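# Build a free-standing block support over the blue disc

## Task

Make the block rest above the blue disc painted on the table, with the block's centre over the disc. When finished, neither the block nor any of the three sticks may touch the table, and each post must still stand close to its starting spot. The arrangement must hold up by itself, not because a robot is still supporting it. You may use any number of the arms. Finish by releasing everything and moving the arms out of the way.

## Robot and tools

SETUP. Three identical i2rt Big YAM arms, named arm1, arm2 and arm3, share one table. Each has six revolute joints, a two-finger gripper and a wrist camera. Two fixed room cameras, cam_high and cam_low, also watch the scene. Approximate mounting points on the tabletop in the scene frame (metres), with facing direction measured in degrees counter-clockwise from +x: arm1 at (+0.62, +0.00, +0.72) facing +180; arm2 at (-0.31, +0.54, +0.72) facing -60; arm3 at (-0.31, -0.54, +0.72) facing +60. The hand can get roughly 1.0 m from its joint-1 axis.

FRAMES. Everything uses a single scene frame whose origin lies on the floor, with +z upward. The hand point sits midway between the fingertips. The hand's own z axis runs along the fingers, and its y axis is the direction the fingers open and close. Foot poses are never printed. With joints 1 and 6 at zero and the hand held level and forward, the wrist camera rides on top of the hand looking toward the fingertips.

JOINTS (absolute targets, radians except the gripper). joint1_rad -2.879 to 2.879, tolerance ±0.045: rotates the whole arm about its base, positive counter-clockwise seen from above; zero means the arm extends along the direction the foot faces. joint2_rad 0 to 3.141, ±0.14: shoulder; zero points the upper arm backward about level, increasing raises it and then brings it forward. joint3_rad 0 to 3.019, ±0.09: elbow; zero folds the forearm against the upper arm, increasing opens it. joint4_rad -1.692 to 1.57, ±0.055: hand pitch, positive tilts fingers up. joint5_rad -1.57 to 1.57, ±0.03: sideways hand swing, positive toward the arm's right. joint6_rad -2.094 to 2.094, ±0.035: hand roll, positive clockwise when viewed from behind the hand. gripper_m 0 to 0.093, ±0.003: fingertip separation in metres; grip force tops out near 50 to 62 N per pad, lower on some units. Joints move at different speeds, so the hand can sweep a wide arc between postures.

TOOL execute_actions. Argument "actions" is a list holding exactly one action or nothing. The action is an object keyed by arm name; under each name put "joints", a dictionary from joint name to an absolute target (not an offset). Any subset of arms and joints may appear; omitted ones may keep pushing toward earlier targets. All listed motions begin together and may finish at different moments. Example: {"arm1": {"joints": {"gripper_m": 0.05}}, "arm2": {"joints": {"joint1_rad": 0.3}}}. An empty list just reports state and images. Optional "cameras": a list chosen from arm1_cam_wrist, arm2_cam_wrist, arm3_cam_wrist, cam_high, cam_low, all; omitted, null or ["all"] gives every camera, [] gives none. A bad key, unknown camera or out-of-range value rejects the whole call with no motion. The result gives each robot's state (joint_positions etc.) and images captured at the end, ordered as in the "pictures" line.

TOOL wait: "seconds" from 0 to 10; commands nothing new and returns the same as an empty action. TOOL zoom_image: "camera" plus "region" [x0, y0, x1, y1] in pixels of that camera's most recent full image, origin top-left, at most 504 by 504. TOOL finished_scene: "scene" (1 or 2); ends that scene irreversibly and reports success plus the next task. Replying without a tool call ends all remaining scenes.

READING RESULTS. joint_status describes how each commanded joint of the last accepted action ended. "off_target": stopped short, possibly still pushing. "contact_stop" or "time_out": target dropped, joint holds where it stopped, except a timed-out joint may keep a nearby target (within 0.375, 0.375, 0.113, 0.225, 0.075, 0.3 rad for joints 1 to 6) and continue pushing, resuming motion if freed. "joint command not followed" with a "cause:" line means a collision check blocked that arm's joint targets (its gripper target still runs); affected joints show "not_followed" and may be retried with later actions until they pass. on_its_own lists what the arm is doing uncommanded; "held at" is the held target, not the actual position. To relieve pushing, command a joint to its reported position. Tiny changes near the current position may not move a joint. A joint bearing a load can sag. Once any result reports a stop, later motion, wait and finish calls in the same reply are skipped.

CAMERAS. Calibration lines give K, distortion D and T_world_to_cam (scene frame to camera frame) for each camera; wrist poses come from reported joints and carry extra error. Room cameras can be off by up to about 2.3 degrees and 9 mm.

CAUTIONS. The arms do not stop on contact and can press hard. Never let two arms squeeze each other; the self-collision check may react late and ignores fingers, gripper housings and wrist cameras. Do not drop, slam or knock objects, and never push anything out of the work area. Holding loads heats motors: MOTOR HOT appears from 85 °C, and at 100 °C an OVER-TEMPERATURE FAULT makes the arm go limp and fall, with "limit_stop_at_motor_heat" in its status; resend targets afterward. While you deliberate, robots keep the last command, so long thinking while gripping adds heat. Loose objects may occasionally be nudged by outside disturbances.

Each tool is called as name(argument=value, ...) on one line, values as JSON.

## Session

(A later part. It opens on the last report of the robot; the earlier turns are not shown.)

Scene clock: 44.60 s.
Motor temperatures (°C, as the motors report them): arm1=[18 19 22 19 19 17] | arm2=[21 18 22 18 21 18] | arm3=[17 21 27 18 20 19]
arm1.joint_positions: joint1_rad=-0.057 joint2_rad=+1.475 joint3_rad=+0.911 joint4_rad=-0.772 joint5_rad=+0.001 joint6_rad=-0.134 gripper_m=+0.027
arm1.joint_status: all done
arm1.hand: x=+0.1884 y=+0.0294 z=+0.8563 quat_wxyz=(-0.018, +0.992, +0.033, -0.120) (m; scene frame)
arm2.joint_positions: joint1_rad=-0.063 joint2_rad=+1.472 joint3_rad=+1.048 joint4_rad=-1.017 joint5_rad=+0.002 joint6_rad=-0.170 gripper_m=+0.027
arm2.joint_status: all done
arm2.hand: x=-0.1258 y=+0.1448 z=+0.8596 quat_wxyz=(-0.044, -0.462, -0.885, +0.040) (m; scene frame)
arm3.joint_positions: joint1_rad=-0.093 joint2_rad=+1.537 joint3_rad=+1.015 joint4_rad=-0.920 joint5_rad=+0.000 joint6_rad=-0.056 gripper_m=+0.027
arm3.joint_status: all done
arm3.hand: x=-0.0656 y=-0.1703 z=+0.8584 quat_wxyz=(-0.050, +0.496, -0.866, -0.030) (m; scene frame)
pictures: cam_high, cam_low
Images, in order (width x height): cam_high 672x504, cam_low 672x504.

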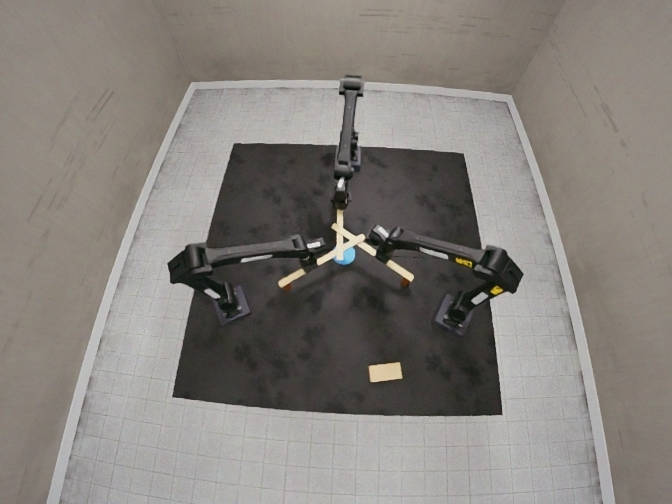

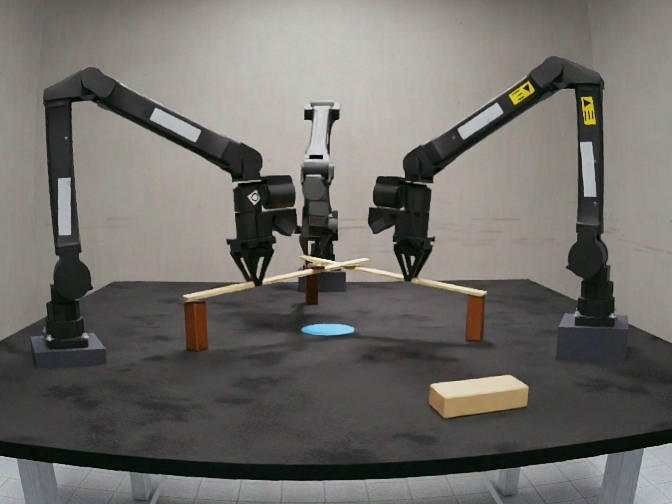

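zoom_image(camera="cam_low", region=[285,235,385,310])

zoom_image(camera="cam_high", region=[315,175,375,270])

Region (285, 235, 385, 310) of cam_low's 672x504 image, scaled by 5.040, with more detail than that image has; it fills the top 378 rows of this view, and the rest is white.

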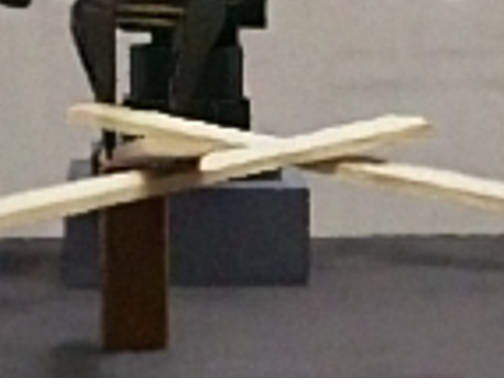

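Region (315, 175, 375, 270) of cam_high's 672x504 image, scaled by 5.305, with more detail than that image has; it fills the left 318 columns of this view, and the rest is white.

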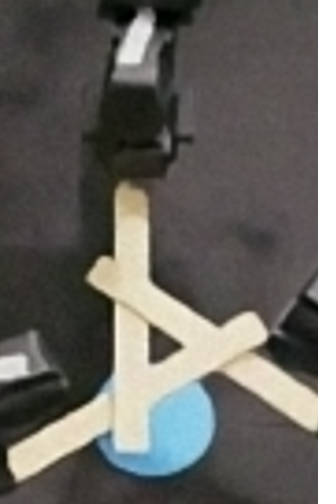

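execute_actions(actions=[{"arm1":{"joints":{"gripper_m":0.045}},"arm2":{"joints":{"gripper_m":0.045}},"arm3":{"joints":{"gripper_m":0.045}}}], cameras=["cam_low"])

execute_actions(actions=[{"arm1":{"joints":{"joint2_rad":0.8}},"arm2":{"joints":{"joint2_rad":0.8}},"arm3":{"joints":{"joint2_rad":1.1}}}], cameras=["cam_low","cam_high","arm3_cam_wrist"])

zoom_image(camera="cam_high", region=[270,170,430,310])

Scene clock: 46.03 s.
Motor temperatures (°C, as the motors report them): arm1=[18 20 23 19 19 17] | arm2=[21 18 23 18 21 18] | arm3=[17 21 27 18 20 19]
arm1.joint_positions: joint1_rad=-0.057 joint2_rad=+1.475 joint3_rad=+0.911 joint4_rad=-0.772 joint5_rad=+0.001 joint6_rad=-0.135 gripper_m=+0.045
arm1.joint_status: all done
arm1.hand: x=+0.1884 y=+0.0294 z=+0.8563 quat_wxyz=(-0.019, +0.992, +0.034, -0.120) (m; scene frame)
arm2.joint_positions: joint1_rad=-0.063 joint2_rad=+1.472 joint3_rad=+1.048 joint4_rad=-1.017 joint5_rad=+0.002 joint6_rad=-0.172 gripper_m=+0.045
arm2.joint_status: all done
arm2.hand: x=-0.1258 y=+0.1448 z=+0.8596 quat_wxyz=(-0.044, -0.461, -0.885, +0.040) (m; scene frame)
arm3.joint_positions: joint1_rad=-0.093 joint2_rad=+1.537 joint3_rad=+1.015 joint4_rad=-0.920 joint5_rad=+0.000 joint6_rad=-0.058 gripper_m=+0.045
arm3.joint_status: all done
arm3.hand: x=-0.0656 y=-0.1703 z=+0.8584 quat_wxyz=(-0.050, +0.497, -0.866, -0.030) (m; scene frame)
pictures: cam_low
Images, in order (width x height): cam_low 672x504.

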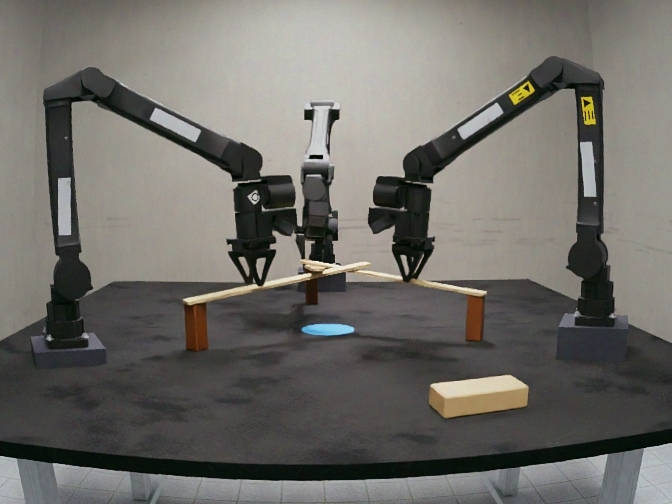

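Scene clock: 47.53 s.
Motor temperatures (°C, as the motors report them): arm1=[18 20 23 19 19 17] | arm2=[21 18 23 18 21 18] | arm3=[17 21 27 18 20 19]
arm1.joint_positions: joint1_rad=-0.057 joint2_rad=+0.795 joint3_rad=+0.916 joint4_rad=-0.772 joint5_rad=+0.001 joint6_rad=-0.135 gripper_m=+0.045
arm1.joint_status: all done
arm1.hand: x=+0.2435 y=+0.0225 z=+1.1305 quat_wxyz=(-0.051, +0.894, +0.032, -0.445) (m; scene frame)
arm2.joint_positions: joint1_rad=-0.063 joint2_rad=+0.794 joint3_rad=+1.056 joint4_rad=-1.017 joint5_rad=+0.002 joint6_rad=-0.172 gripper_m=+0.045
arm2.joint_status: all done
arm2.hand: x=-0.1560 y=+0.2143 z=+1.1262 quat_wxyz=(-0.308, -0.424, -0.817, +0.241) (m; scene frame)
arm3.joint_positions: joint1_rad=-0.093 joint2_rad=+1.095 joint3_rad=+1.023 joint4_rad=-0.920 joint5_rad=+0.000 joint6_rad=-0.058 gripper_m=+0.045
arm3.joint_status: all done
arm3.hand: x=-0.0716 y=-0.1824 z=+1.0462 quat_wxyz=(-0.248, +0.477, -0.833, -0.129) (m; scene frame)
pictures: arm3_cam_wrist, cam_high, cam_low
camera_calibration (this result's frames):
arm3_cam_wrist: T_world_to_cam=[[0.858062, -0.512973, 0.0242625, -0.0554026], [-0.513541, -0.856879, 0.0451109, -0.228794], [-0.00235062, -0.0511677, -0.998687, 1.15597], [0, 0, 0, 1]] pos_world=[-0.067239, -0.165321, 1.16612]
Images, in order (width x height): arm3_cam_wrist 504x504, cam_high 672x504, cam_low 672x504.

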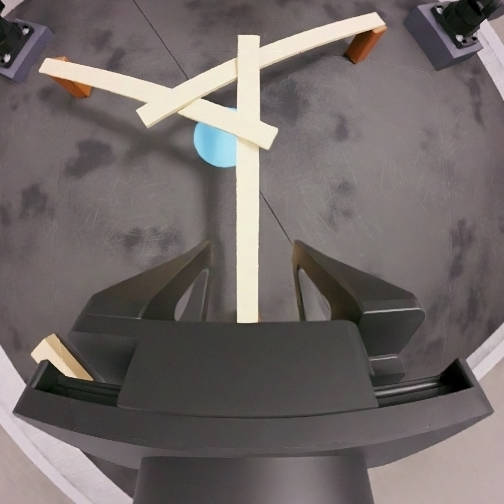

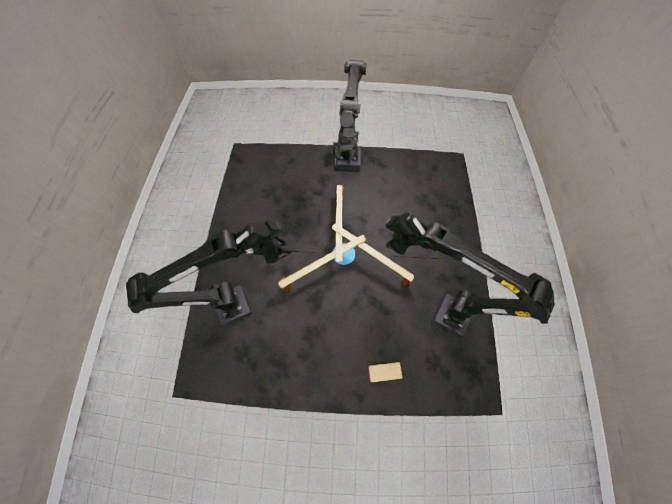

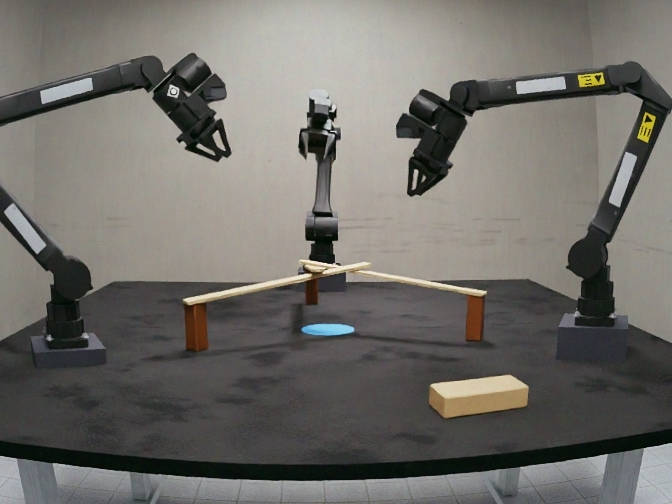

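Region (270, 170, 430, 310) of cam_high's 672x504 image, scaled by 3.150, with more detail than that image has; it fills the top 441 rows of this view, and the rest is white.

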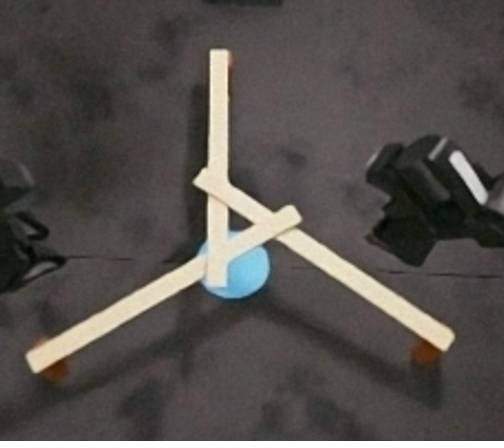

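execute_actions(actions=[{"arm3":{"joints":{"joint1_rad":1.182,"joint6_rad":0.6,"gripper_m":0.093,"joint3_rad":0.99,"joint2_rad":1.25}},"arm1":{"joints":{"joint2_rad":0.4}},"arm2":{"joints":{"joint2_rad":0.4}}}], cameras=[])

execute_actions(actions=[{"arm3":{"joints":{"joint2_rad":1.6}}}], cameras=["cam_low","arm3_cam_wrist"])

Scene clock: 49.97 s.
Motor temperatures (°C, as the motors report them): arm1=[18 19 24 19 19 17] | arm2=[21 18 24 18 21 18] | arm3=[17 21 27 18 20 19]
arm1.joint_positions: joint1_rad=-0.057 joint2_rad=+0.389 joint3_rad=+0.918 joint4_rad=-0.772 joint5_rad=+0.001 joint6_rad=-0.135 gripper_m=+0.045
arm1.joint_status: all done
arm1.hand: x=+0.3584 y=+0.0132 z=+1.2548 quat_wxyz=(-0.068, +0.784, +0.029, -0.616) (m; scene frame)
arm2.joint_positions: joint1_rad=-0.063 joint2_rad=+0.397 joint3_rad=+1.062 joint4_rad=-1.017 joint5_rad=+0.002 joint6_rad=-0.172 gripper_m=+0.045
arm2.joint_status: all done
arm2.hand: x=-0.2066 y=+0.3244 z=+1.2392 quat_wxyz=(-0.448, -0.379, -0.731, +0.347) (m; scene frame)
arm3.joint_positions: joint1_rad=+1.183 joint2_rad=+1.271 joint3_rad=+0.978 joint4_rad=-0.920 joint5_rad=+0.000 joint6_rad=+0.587 gripper_m=+0.093
arm3.joint_status: all done
arm3.hand: x=-0.5791 y=-0.2068 z=+0.9606 quat_wxyz=(-0.019, +0.730, -0.660, -0.180) (m; scene frame)
pictures: none
No camera images: the call's "cameras" was empty. Leave "cameras" out to get every camera's image.

Scene clock: 51.17 s.
Motor temperatures (°C, as the motors report them): arm1=[18 19 24 19 19 17] | arm2=[21 18 24 18 21 18] | arm3=[17 21 27 18 20 19]
arm1.joint_positions: joint1_rad=-0.057 joint2_rad=+0.389 joint3_rad=+0.918 joint4_rad=-0.772 joint5_rad=+0.001 joint6_rad=-0.135 gripper_m=+0.045
arm1.joint_status: not commanded
arm1.hand: x=+0.3584 y=+0.0132 z=+1.2548 quat_wxyz=(-0.068, +0.784, +0.029, -0.616) (m; scene frame)
arm2.joint_positions: joint1_rad=-0.063 joint2_rad=+0.397 joint3_rad=+1.062 joint4_rad=-1.017 joint5_rad=+0.002 joint6_rad=-0.172 gripper_m=+0.045
arm2.joint_status: not commanded
arm2.hand: x=-0.2066 y=+0.3244 z=+1.2392 quat_wxyz=(-0.448, -0.379, -0.731, +0.347) (m; scene frame)
arm3.joint_positions: joint1_rad=+1.183 joint2_rad=+1.622 joint3_rad=+0.978 joint4_rad=-0.920 joint5_rad=+0.000 joint6_rad=+0.588 gripper_m=+0.093
arm3.joint_status: all done
arm3.hand: x=-0.5744 y=-0.2156 z=+0.8188 quat_wxyz=(+0.006, +0.742, -0.670, -0.007) (m; scene frame)
pictures: arm3_cam_wrist, cam_low
camera_calibration (this result's frames):
arm3_cam_wrist: T_world_to_cam=[[0.994693, 0.101697, -0.0156362, 0.608199], [0.0923187, -0.815009, 0.572047, -0.579571], [0.0454319, -0.570454, -0.820072, 0.695317], [0, 0, 0, 1]] pos_world=[-0.583055, -0.137561, 0.911262]
Images, in order (width x height): arm3_cam_wrist 504x504, cam_low 672x504.

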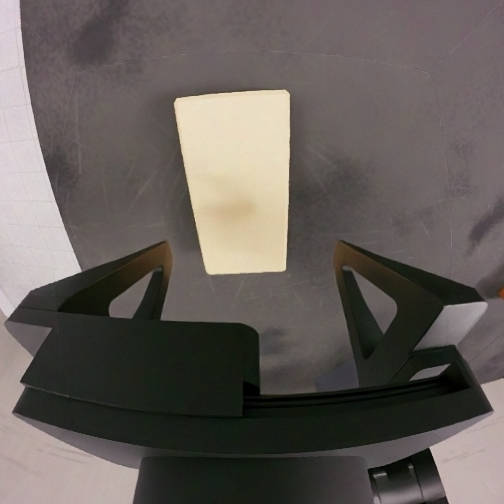

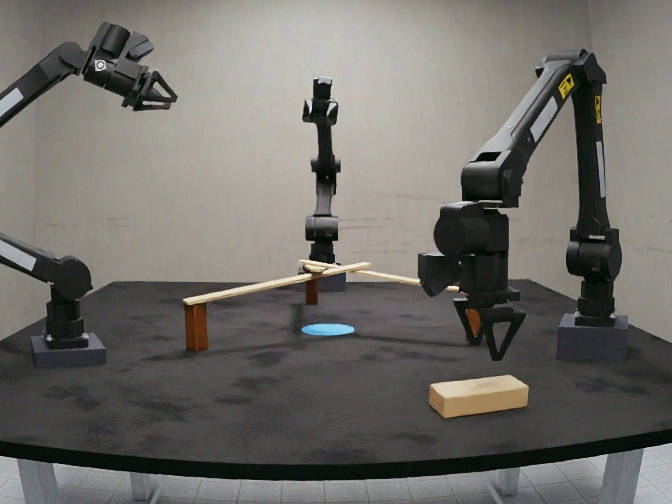

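execute_actions(actions=[{"arm3":{"joints":{"joint1_rad":1.165,"joint6_rad":0.53,"joint3_rad":1.07,"joint4_rad":-0.76,"joint2_rad":1.68}}}], cameras=["arm3_cam_wrist"])

execute_actions(actions=[{"arm3":{"joints":{"joint2_rad":1.775}}}], cameras=["cam_low","arm3_cam_wrist"])

Scene clock: 52.53 s.
Motor temperatures (°C, as the motors report them): arm1=[18 19 24 19 19 17] | arm2=[21 18 24 18 21 18] | arm3=[17 21 27 18 20 19]
arm1.joint_positions: joint1_rad=-0.057 joint2_rad=+0.389 joint3_rad=+0.918 joint4_rad=-0.772 joint5_rad=+0.001 joint6_rad=-0.135 gripper_m=+0.045
arm1.joint_status: not commanded
arm1.hand: x=+0.3584 y=+0.0132 z=+1.2548 quat_wxyz=(-0.068, +0.784, +0.029, -0.616) (m; scene frame)
arm2.joint_positions: joint1_rad=-0.063 joint2_rad=+0.397 joint3_rad=+1.062 joint4_rad=-1.017 joint5_rad=+0.002 joint6_rad=-0.172 gripper_m=+0.045
arm2.joint_status: not commanded
arm2.hand: x=-0.2066 y=+0.3244 z=+1.2392 quat_wxyz=(-0.448, -0.379, -0.731, +0.347) (m; scene frame)
arm3.joint_positions: joint1_rad=+1.173 joint2_rad=+1.678 joint3_rad=+1.025 joint4_rad=-0.780 joint5_rad=+0.000 joint6_rad=+0.543 gripper_m=+0.093
arm3.joint_status: all done
arm3.hand: x=-0.6029 y=-0.1737 z=+0.8127 quat_wxyz=(-0.005, +0.752, -0.656, -0.071) (m; scene frame)
pictures: arm3_cam_wrist
camera_calibration (this result's frames):
arm3_cam_wrist: T_world_to_cam=[[0.986821, 0.13931, -0.0823272, 0.688153], [0.161742, -0.864821, 0.475314, -0.427458], [-0.00498208, -0.482366, -0.875956, 0.745751], [0, 0, 0, 1]] pos_world=[-0.606231, -0.105817, 0.913076]
Images, in order (width x height): arm3_cam_wrist 504x504.

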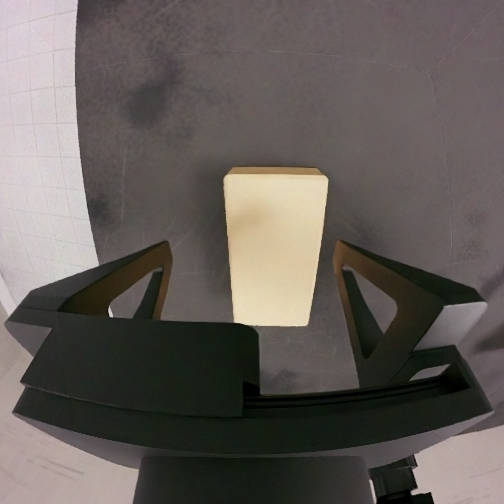

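Scene clock: 53.37 s.
Motor temperatures (°C, as the motors report them): arm1=[18 19 24 19 19 17] | arm2=[21 18 24 18 21 18] | arm3=[17 21 27 18 20 19]
arm1.joint_positions: joint1_rad=-0.057 joint2_rad=+0.389 joint3_rad=+0.918 joint4_rad=-0.772 joint5_rad=+0.001 joint6_rad=-0.135 gripper_m=+0.045
arm1.joint_status: not commanded
arm1.hand: x=+0.3584 y=+0.0132 z=+1.2548 quat_wxyz=(-0.068, +0.784, +0.029, -0.616) (m; scene frame)
arm2.joint_positions: joint1_rad=-0.063 joint2_rad=+0.397 joint3_rad=+1.062 joint4_rad=-1.017 joint5_rad=+0.002 joint6_rad=-0.172 gripper_m=+0.045
arm2.joint_status: not commanded
arm2.hand: x=-0.2066 y=+0.3244 z=+1.2392 quat_wxyz=(-0.448, -0.379, -0.731, +0.347) (m; scene frame)
arm3.joint_positions: joint1_rad=+1.173 joint2_rad=+1.785 joint3_rad=+1.030 joint4_rad=-0.777 joint5_rad=+0.000 joint6_rad=+0.542 gripper_m=+0.093
arm3.joint_status: all done
arm3.hand: x=-0.5970 y=-0.1820 z=+0.7673 quat_wxyz=(+0.003, +0.754, -0.657, -0.023) (m; scene frame)
pictures: arm3_cam_wrist, cam_low
camera_calibration (this result's frames):
arm3_cam_wrist: T_world_to_cam=[[0.990065, 0.137056, -0.0314222, 0.642215], [0.131662, -0.825154, 0.54935, -0.481575], [0.0493634, -0.548029, -0.835001, 0.691102], [0, 0, 0, 1]] pos_world=[-0.606545, -0.106648, 0.861804]
Images, in order (width x height): arm3_cam_wrist 504x504, cam_low 672x504.

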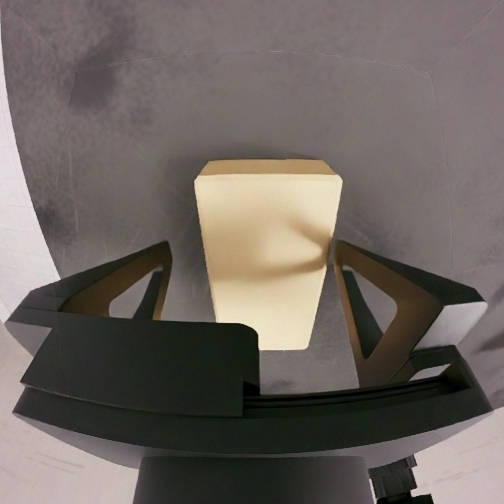

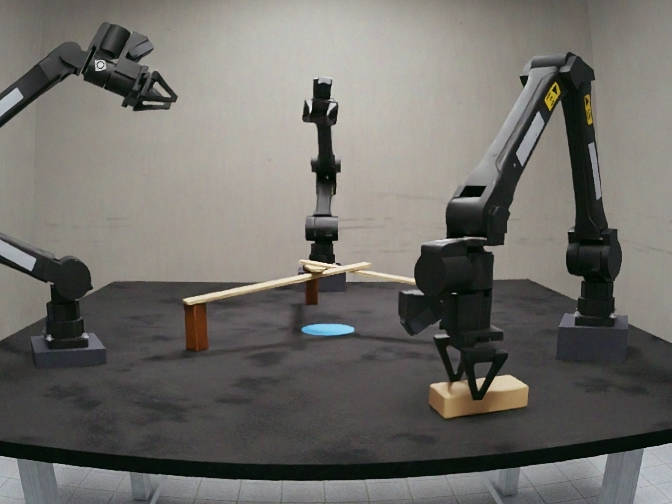

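execute_actions(actions=[{"arm3":{"joints":{"joint2_rad":1.825,"joint4_rad":-0.84}}}], cameras=[])

execute_actions(actions=[{"arm3":{"joints":{"gripper_m":0.0}}}], cameras=["cam_low","arm3_cam_wrist"])

execute_actions(actions=[{"arm3":{"joints":{"joint2_rad":1.25}}}], cameras=["cam_low"])

Scene clock: 54.73 s.
Motor temperatures (°C, as the motors report them): arm1=[18 19 24 19 19 17] | arm2=[21 18 24 18 21 18] | arm3=[17 22 27 18 20 19]
arm1.joint_positions: joint1_rad=-0.057 joint2_rad=+0.389 joint3_rad=+0.918 joint4_rad=-0.772 joint5_rad=+0.001 joint6_rad=-0.135 gripper_m=+0.045
arm1.joint_status: not commanded
arm1.hand: x=+0.3584 y=+0.0132 z=+1.2548 quat_wxyz=(-0.068, +0.784, +0.029, -0.616) (m; scene frame)
arm2.joint_positions: joint1_rad=-0.063 joint2_rad=+0.397 joint3_rad=+1.062 joint4_rad=-1.017 joint5_rad=+0.002 joint6_rad=-0.172 gripper_m=+0.045
arm2.joint_status: not commanded
arm2.hand: x=-0.2066 y=+0.3244 z=+1.2392 quat_wxyz=(-0.448, -0.379, -0.731, +0.347) (m; scene frame)
arm3.joint_positions: joint1_rad=+1.173 joint2_rad=+1.822 joint3_rad=+1.032 joint4_rad=-0.825 joint5_rad=+0.000 joint6_rad=+0.542 gripper_m=+0.093
arm3.joint_status: all done
arm3.hand: x=-0.5869 y=-0.1949 z=+0.7522 quat_wxyz=(+0.010, +0.754, -0.656, +0.018) (m; scene frame)
pictures: none
No camera images: the call's "cameras" was empty. Leave "cameras" out to get every camera's image.

Scene clock: 55.43 s.
Motor temperatures (°C, as the motors report them): arm1=[18 19 25 19 19 17] | arm2=[21 18 24 18 21 18] | arm3=[17 22 27 18 20 19]
arm1.joint_positions: joint1_rad=-0.057 joint2_rad=+0.389 joint3_rad=+0.918 joint4_rad=-0.772 joint5_rad=+0.001 joint6_rad=-0.135 gripper_m=+0.045
arm1.joint_status: not commanded
arm1.hand: x=+0.3584 y=+0.0132 z=+1.2548 quat_wxyz=(-0.068, +0.784, +0.029, -0.616) (m; scene frame)
arm2.joint_positions: joint1_rad=-0.063 joint2_rad=+0.397 joint3_rad=+1.062 joint4_rad=-1.017 joint5_rad=+0.002 joint6_rad=-0.172 gripper_m=+0.045
arm2.joint_status: not commanded
arm2.hand: x=-0.2066 y=+0.3244 z=+1.2392 quat_wxyz=(-0.448, -0.379, -0.731, +0.347) (m; scene frame)
arm3.joint_positions: joint1_rad=+1.173 joint2_rad=+1.822 joint3_rad=+1.032 joint4_rad=-0.825 joint5_rad=+0.000 joint6_rad=+0.541 gripper_m=+0.069
arm3.joint_status: gripper_m off_target (ended at +0.069, target +0.000)
arm3.hand: x=-0.5869 y=-0.1949 z=+0.7522 quat_wxyz=(+0.010, +0.754, -0.656, +0.018) (m; scene frame)
pictures: arm3_cam_wrist, cam_low
camera_calibration (this result's frames):
arm3_cam_wrist: T_world_to_cam=[[0.990332, 0.13829, 0.0108977, 0.60201], [0.103366, -0.788058, 0.606861, -0.537877], [0.0925106, -0.599867, -0.794733, 0.655829], [0, 0, 0, 1]] pos_world=[-0.601263, -0.11372, 0.841065]
Images, in order (width x height): arm3_cam_wrist 504x504, cam_low 672x504.

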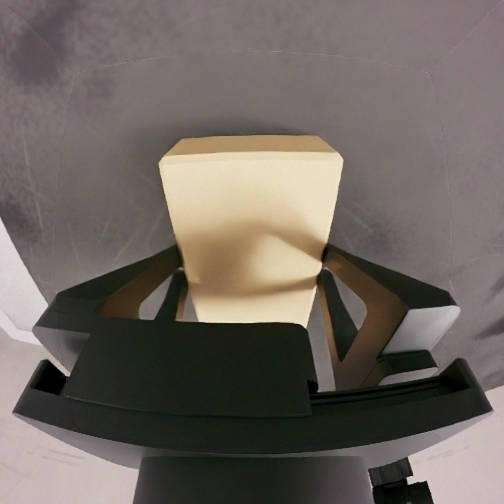

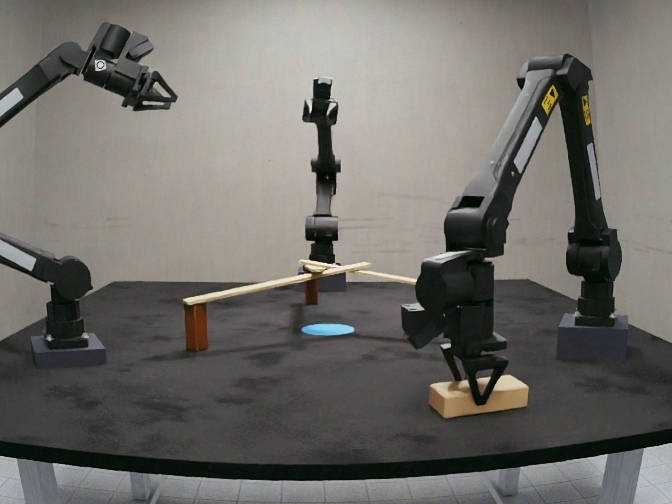

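Scene clock: 56.87 s.
Motor temperatures (°C, as the motors report them): arm1=[18 19 25 19 19 17] | arm2=[21 18 24 18 21 18] | arm3=[17 22 27 18 20 19]
arm1.joint_positions: joint1_rad=-0.057 joint2_rad=+0.389 joint3_rad=+0.918 joint4_rad=-0.772 joint5_rad=+0.001 joint6_rad=-0.135 gripper_m=+0.045
arm1.joint_status: not commanded
arm1.hand: x=+0.3584 y=+0.0132 z=+1.2548 quat_wxyz=(-0.068, +0.784, +0.029, -0.616) (m; scene frame)
arm2.joint_positions: joint1_rad=-0.063 joint2_rad=+0.397 joint3_rad=+1.062 joint4_rad=-1.017 joint5_rad=+0.002 joint6_rad=-0.172 gripper_m=+0.045
arm2.joint_status: not commanded
arm2.hand: x=-0.2066 y=+0.3244 z=+1.2392 quat_wxyz=(-0.448, -0.379, -0.731, +0.347) (m; scene frame)
arm3.joint_positions: joint1_rad=+1.173 joint2_rad=+1.258 joint3_rad=+1.032 joint4_rad=-0.831 joint5_rad=+0.000 joint6_rad=+0.541 gripper_m=+0.069
arm3.joint_status: all done
arm3.hand: x=-0.5980 y=-0.1756 z=+1.0009 quat_wxyz=(-0.038, +0.728, -0.636, -0.254) (m; scene frame)
pictures: cam_low
Images, in order (width x height): cam_low 672x504.

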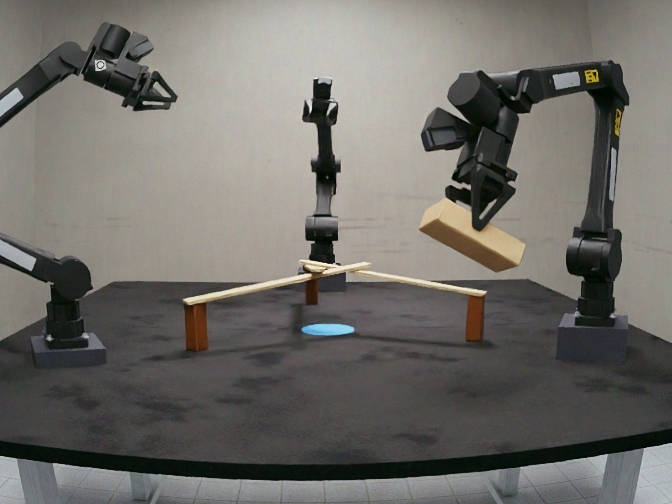

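execute_actions(actions=[{"arm3":{"joints":{"joint1_rad":-0.022,"joint2_rad":1.75,"joint3_rad":1.98,"joint4_rad":-1.51}}}], cameras=[])

execute_actions(actions=[{"arm3":{"joints":{"joint2_rad":2.02}}}], cameras=["cam_low","cam_high","arm3_cam_wrist"])

Scene clock: 59.20 s.
Motor temperatures (°C, as the motors report them): arm1=[18 19 25 19 19 17] | arm2=[21 18 25 18 21 18] | arm3=[17 22 28 18 20 19]
arm1.joint_positions: joint1_rad=-0.057 joint2_rad=+0.389 joint3_rad=+0.918 joint4_rad=-0.772 joint5_rad=+0.001 joint6_rad=-0.135 gripper_m=+0.045
arm1.joint_status: not commanded
arm1.hand: x=+0.3584 y=+0.0132 z=+1.2548 quat_wxyz=(-0.068, +0.784, +0.029, -0.616) (m; scene frame)
arm2.joint_positions: joint1_rad=-0.063 joint2_rad=+0.397 joint3_rad=+1.062 joint4_rad=-1.017 joint5_rad=+0.002 joint6_rad=-0.172 gripper_m=+0.045
arm2.joint_status: not commanded
arm2.hand: x=-0.2066 y=+0.3244 z=+1.2392 quat_wxyz=(-0.448, -0.379, -0.731, +0.347) (m; scene frame)
arm3.joint_positions: joint1_rad=-0.024 joint2_rad=+1.776 joint3_rad=+1.917 joint4_rad=-1.496 joint5_rad=+0.003 joint6_rad=+0.540 gripper_m=+0.069
arm3.joint_status: all done
arm3.hand: x=-0.0104 y=-0.0176 z=+1.0806 quat_wxyz=(-0.069, +0.252, -0.962, -0.075) (m; scene frame)
pictures: none
No camera images: the call's "cameras" was empty. Leave "cameras" out to get every camera's image.

Scene clock: 60.67 s.
Motor temperatures (°C, as the motors report them): arm1=[18 19 25 19 19 17] | arm2=[21 18 25 18 21 18] | arm3=[17 22 28 18 20 19]
arm1.joint_positions: joint1_rad=-0.057 joint2_rad=+0.389 joint3_rad=+0.918 joint4_rad=-0.772 joint5_rad=+0.001 joint6_rad=-0.135 gripper_m=+0.045
arm1.joint_status: not commanded
arm1.hand: x=+0.3584 y=+0.0132 z=+1.2548 quat_wxyz=(-0.068, +0.784, +0.029, -0.616) (m; scene frame)
arm2.joint_positions: joint1_rad=-0.063 joint2_rad=+0.397 joint3_rad=+1.062 joint4_rad=-1.017 joint5_rad=+0.002 joint6_rad=-0.172 gripper_m=+0.045
arm2.joint_status: not commanded
arm2.hand: x=-0.2066 y=+0.3244 z=+1.2392 quat_wxyz=(-0.448, -0.379, -0.731, +0.347) (m; scene frame)
arm3.joint_positions: joint1_rad=-0.024 joint2_rad=+2.050 joint3_rad=+1.936 joint4_rad=-1.499 joint5_rad=+0.000 joint6_rad=+0.540 gripper_m=+0.069
arm3.joint_status: all done
arm3.hand: x=+0.0017 y=+0.0075 z=+0.9259 quat_wxyz=(+0.022, +0.254, -0.967, +0.016) (m; scene frame)
pictures: arm3_cam_wrist, cam_high, cam_low
camera_calibration (this result's frames):
arm3_cam_wrist: T_world_to_cam=[[0.491781, -0.870425, 0.0226327, -0.0131598], [-0.693531, -0.375856, 0.614611, -0.553591], [-0.526466, -0.31795, -0.788505, 0.853986], [0, 0, 0, 1]] pos_world=[0.072134, 0.0519998, 1.01391]
Images, in order (width x height): arm3_cam_wrist 504x504, cam_high 672x504, cam_low 672x504.

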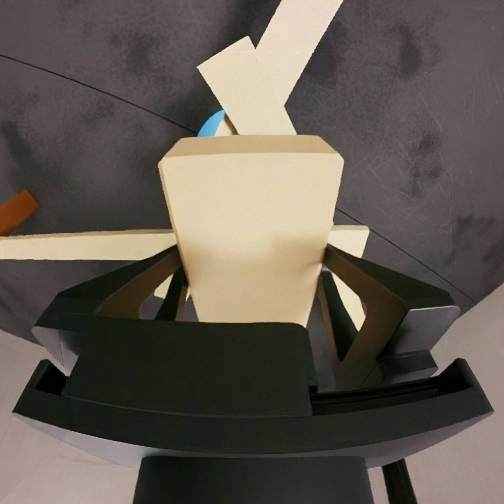

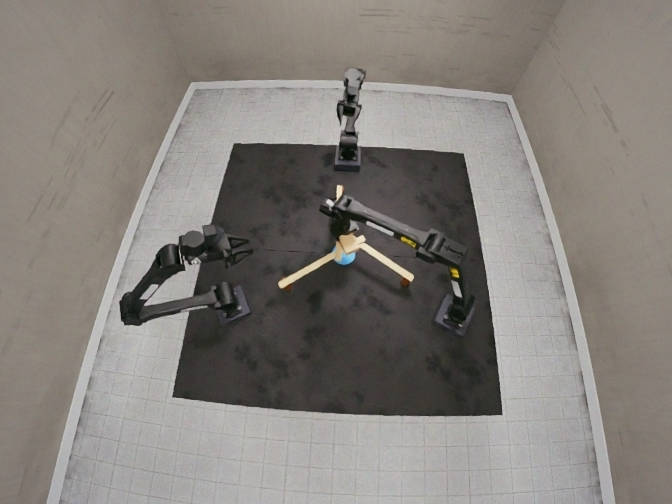

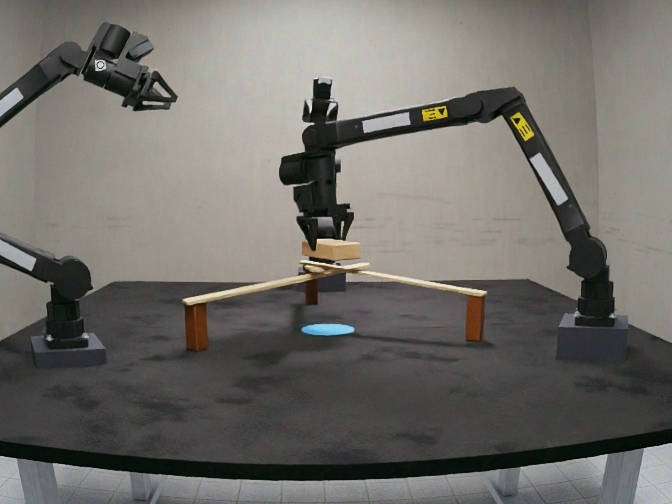

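Nearly down; lower ~1 cm.

execute_actions(actions=[{"arm3":{"joints":{"joint2_rad":2.075}}}], cameras=["cam_low"])

zoom_image(camera="cam_low", region=[270,220,390,310])

Scene clock: 62.13 s.
Motor temperatures (°C, as the motors report them): arm1=[18 19 25 19 19 17] | arm2=[21 18 25 18 21 18] | arm3=[17 23 28 18 20 19]
arm1.joint_positions: joint1_rad=-0.057 joint2_rad=+0.389 joint3_rad=+0.918 joint4_rad=-0.772 joint5_rad=+0.001 joint6_rad=-0.135 gripper_m=+0.045
arm1.joint_status: not commanded
arm1.hand: x=+0.3584 y=+0.0132 z=+1.2548 quat_wxyz=(-0.068, +0.784, +0.029, -0.616) (m; scene frame)
arm2.joint_positions: joint1_rad=-0.063 joint2_rad=+0.397 joint3_rad=+1.062 joint4_rad=-1.017 joint5_rad=+0.002 joint6_rad=-0.172 gripper_m=+0.045
arm2.joint_status: not commanded
arm2.hand: x=-0.2066 y=+0.3244 z=+1.2392 quat_wxyz=(-0.448, -0.379, -0.731, +0.347) (m; scene frame)
arm3.joint_positions: joint1_rad=-0.024 joint2_rad=+2.086 joint3_rad=+1.936 joint4_rad=-1.499 joint5_rad=+0.000 joint6_rad=+0.540 gripper_m=+0.069
arm3.joint_status: all done
arm3.hand: x=+0.0014 y=+0.0076 z=+0.9038 quat_wxyz=(+0.035, +0.254, -0.966, +0.029) (m; scene frame)
pictures: cam_low
Images, in order (width x height): cam_low 672x504.

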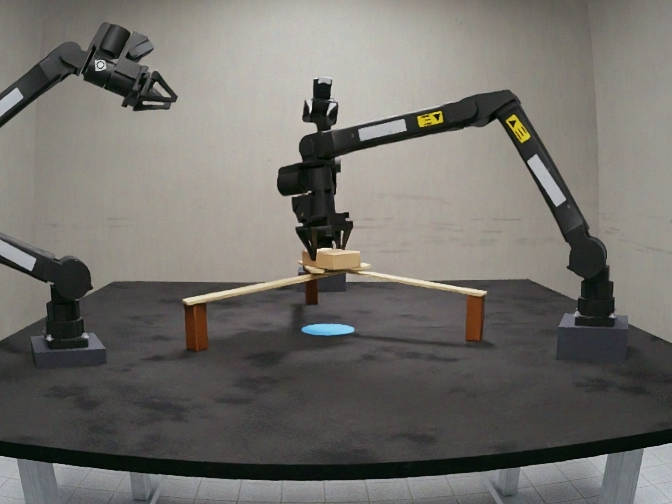

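Region (270, 220, 390, 310) of cam_low's 672x504 image, scaled by 4.200, with more detail than that image has; it fills the top 378 rows of this view, and the rest is white.

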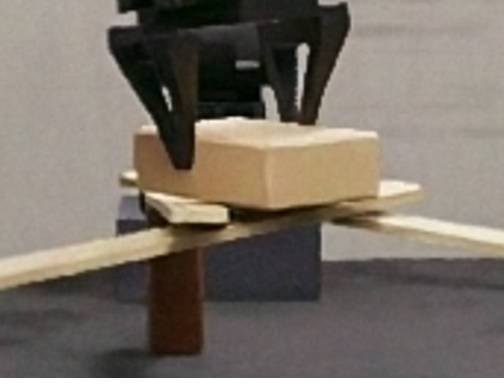

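execute_actions(actions=[{"arm3":{"joints":{"gripper_m":0.093}}}], cameras=[])

execute_actions(actions=[{"arm3":{"joints":{"joint2_rad":1.2}}}], cameras=["cam_low","cam_high","arm3_cam_wrist"])

Scene clock: 63.07 s.
Motor temperatures (°C, as the motors report them): arm1=[18 19 25 19 19 17] | arm2=[21 18 25 18 21 18] | arm3=[17 23 28 18 20 19]
arm1.joint_positions: joint1_rad=-0.057 joint2_rad=+0.389 joint3_rad=+0.918 joint4_rad=-0.772 joint5_rad=+0.001 joint6_rad=-0.135 gripper_m=+0.045
arm1.joint_status: not commanded
arm1.hand: x=+0.3584 y=+0.0132 z=+1.2548 quat_wxyz=(-0.068, +0.784, +0.029, -0.616) (m; scene frame)
arm2.joint_positions: joint1_rad=-0.063 joint2_rad=+0.397 joint3_rad=+1.062 joint4_rad=-1.017 joint5_rad=+0.002 joint6_rad=-0.172 gripper_m=+0.045
arm2.joint_status: not commanded
arm2.hand: x=-0.2066 y=+0.3244 z=+1.2392 quat_wxyz=(-0.448, -0.379, -0.731, +0.347) (m; scene frame)
arm3.joint_positions: joint1_rad=-0.024 joint2_rad=+2.086 joint3_rad=+1.936 joint4_rad=-1.499 joint5_rad=+0.000 joint6_rad=+0.540 gripper_m=+0.093
arm3.joint_status: all done
arm3.hand: x=+0.0014 y=+0.0076 z=+0.9038 quat_wxyz=(+0.035, +0.254, -0.966, +0.029) (m; scene frame)
pictures: none
No camera images: the call's "cameras" was empty. Leave "cameras" out to get every camera's image.

Scene clock: 65.10 s.
Motor temperatures (°C, as the motors report them): arm1=[18 19 26 19 19 17] | arm2=[21 18 25 18 21 18] | arm3=[17 23 28 18 20 19]
arm1.joint_positions: joint1_rad=-0.057 joint2_rad=+0.389 joint3_rad=+0.918 joint4_rad=-0.772 joint5_rad=+0.001 joint6_rad=-0.135 gripper_m=+0.045
arm1.joint_status: not commanded
arm1.hand: x=+0.3584 y=+0.0132 z=+1.2548 quat_wxyz=(-0.068, +0.784, +0.029, -0.616) (m; scene frame)
arm2.joint_positions: joint1_rad=-0.063 joint2_rad=+0.397 joint3_rad=+1.062 joint4_rad=-1.017 joint5_rad=+0.002 joint6_rad=-0.172 gripper_m=+0.045
arm2.joint_status: not commanded
arm2.hand: x=-0.2066 y=+0.3244 z=+1.2392 quat_wxyz=(-0.448, -0.379, -0.731, +0.347) (m; scene frame)
arm3.joint_positions: joint1_rad=-0.024 joint2_rad=+1.214 joint3_rad=+1.968 joint4_rad=-1.499 joint5_rad=+0.000 joint6_rad=+0.540 gripper_m=+0.093
arm3.joint_status: all done
arm3.hand: x=-0.0974 y=-0.1757 z=+1.3853 quat_wxyz=(-0.274, +0.232, -0.889, -0.286) (m; scene frame)
pictures: arm3_cam_wrist, cam_high, cam_low
camera_calibration (this result's frames):
arm3_cam_wrist: T_world_to_cam=[[0.566335, -0.731387, -0.379919, 0.455037], [-0.812915, -0.571648, -0.111302, -0.013892], [-0.135775, 0.371876, -0.918299, 1.44493], [0, 0, 0, 1]] pos_world=[-0.0728109, -0.212467, 1.49821]
Images, in order (width x height): arm3_cam_wrist 504x504, cam_high 672x504, cam_low 672x504.

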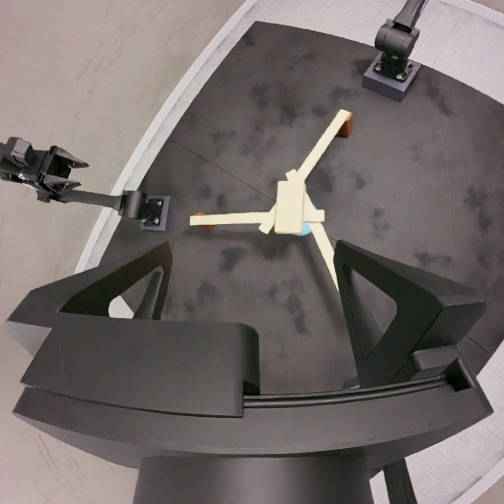

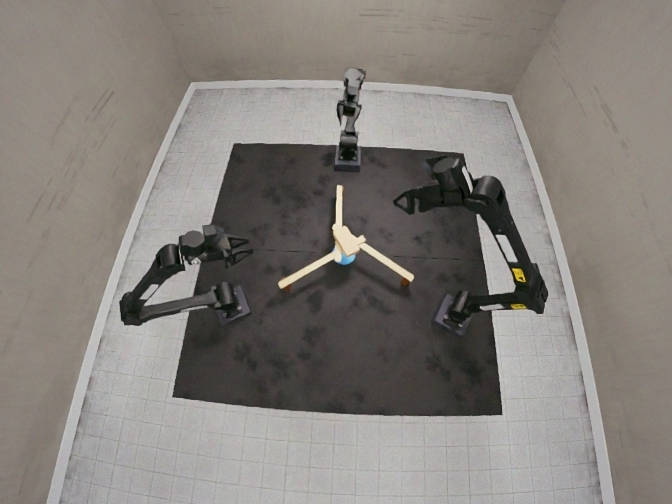

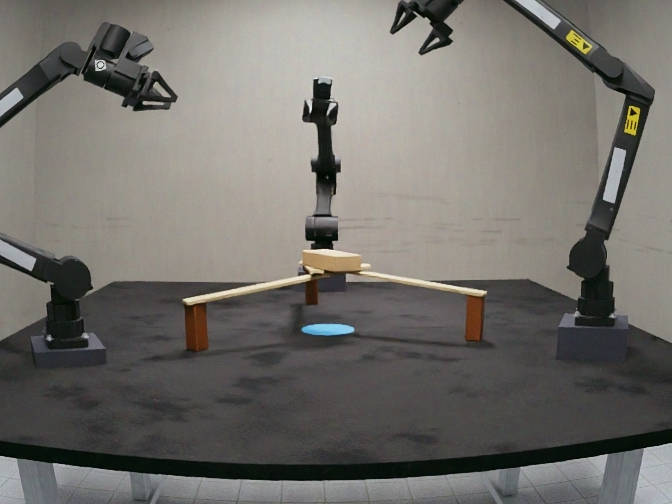

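finished_scene(scene=1)

The scene is finished: the task was done.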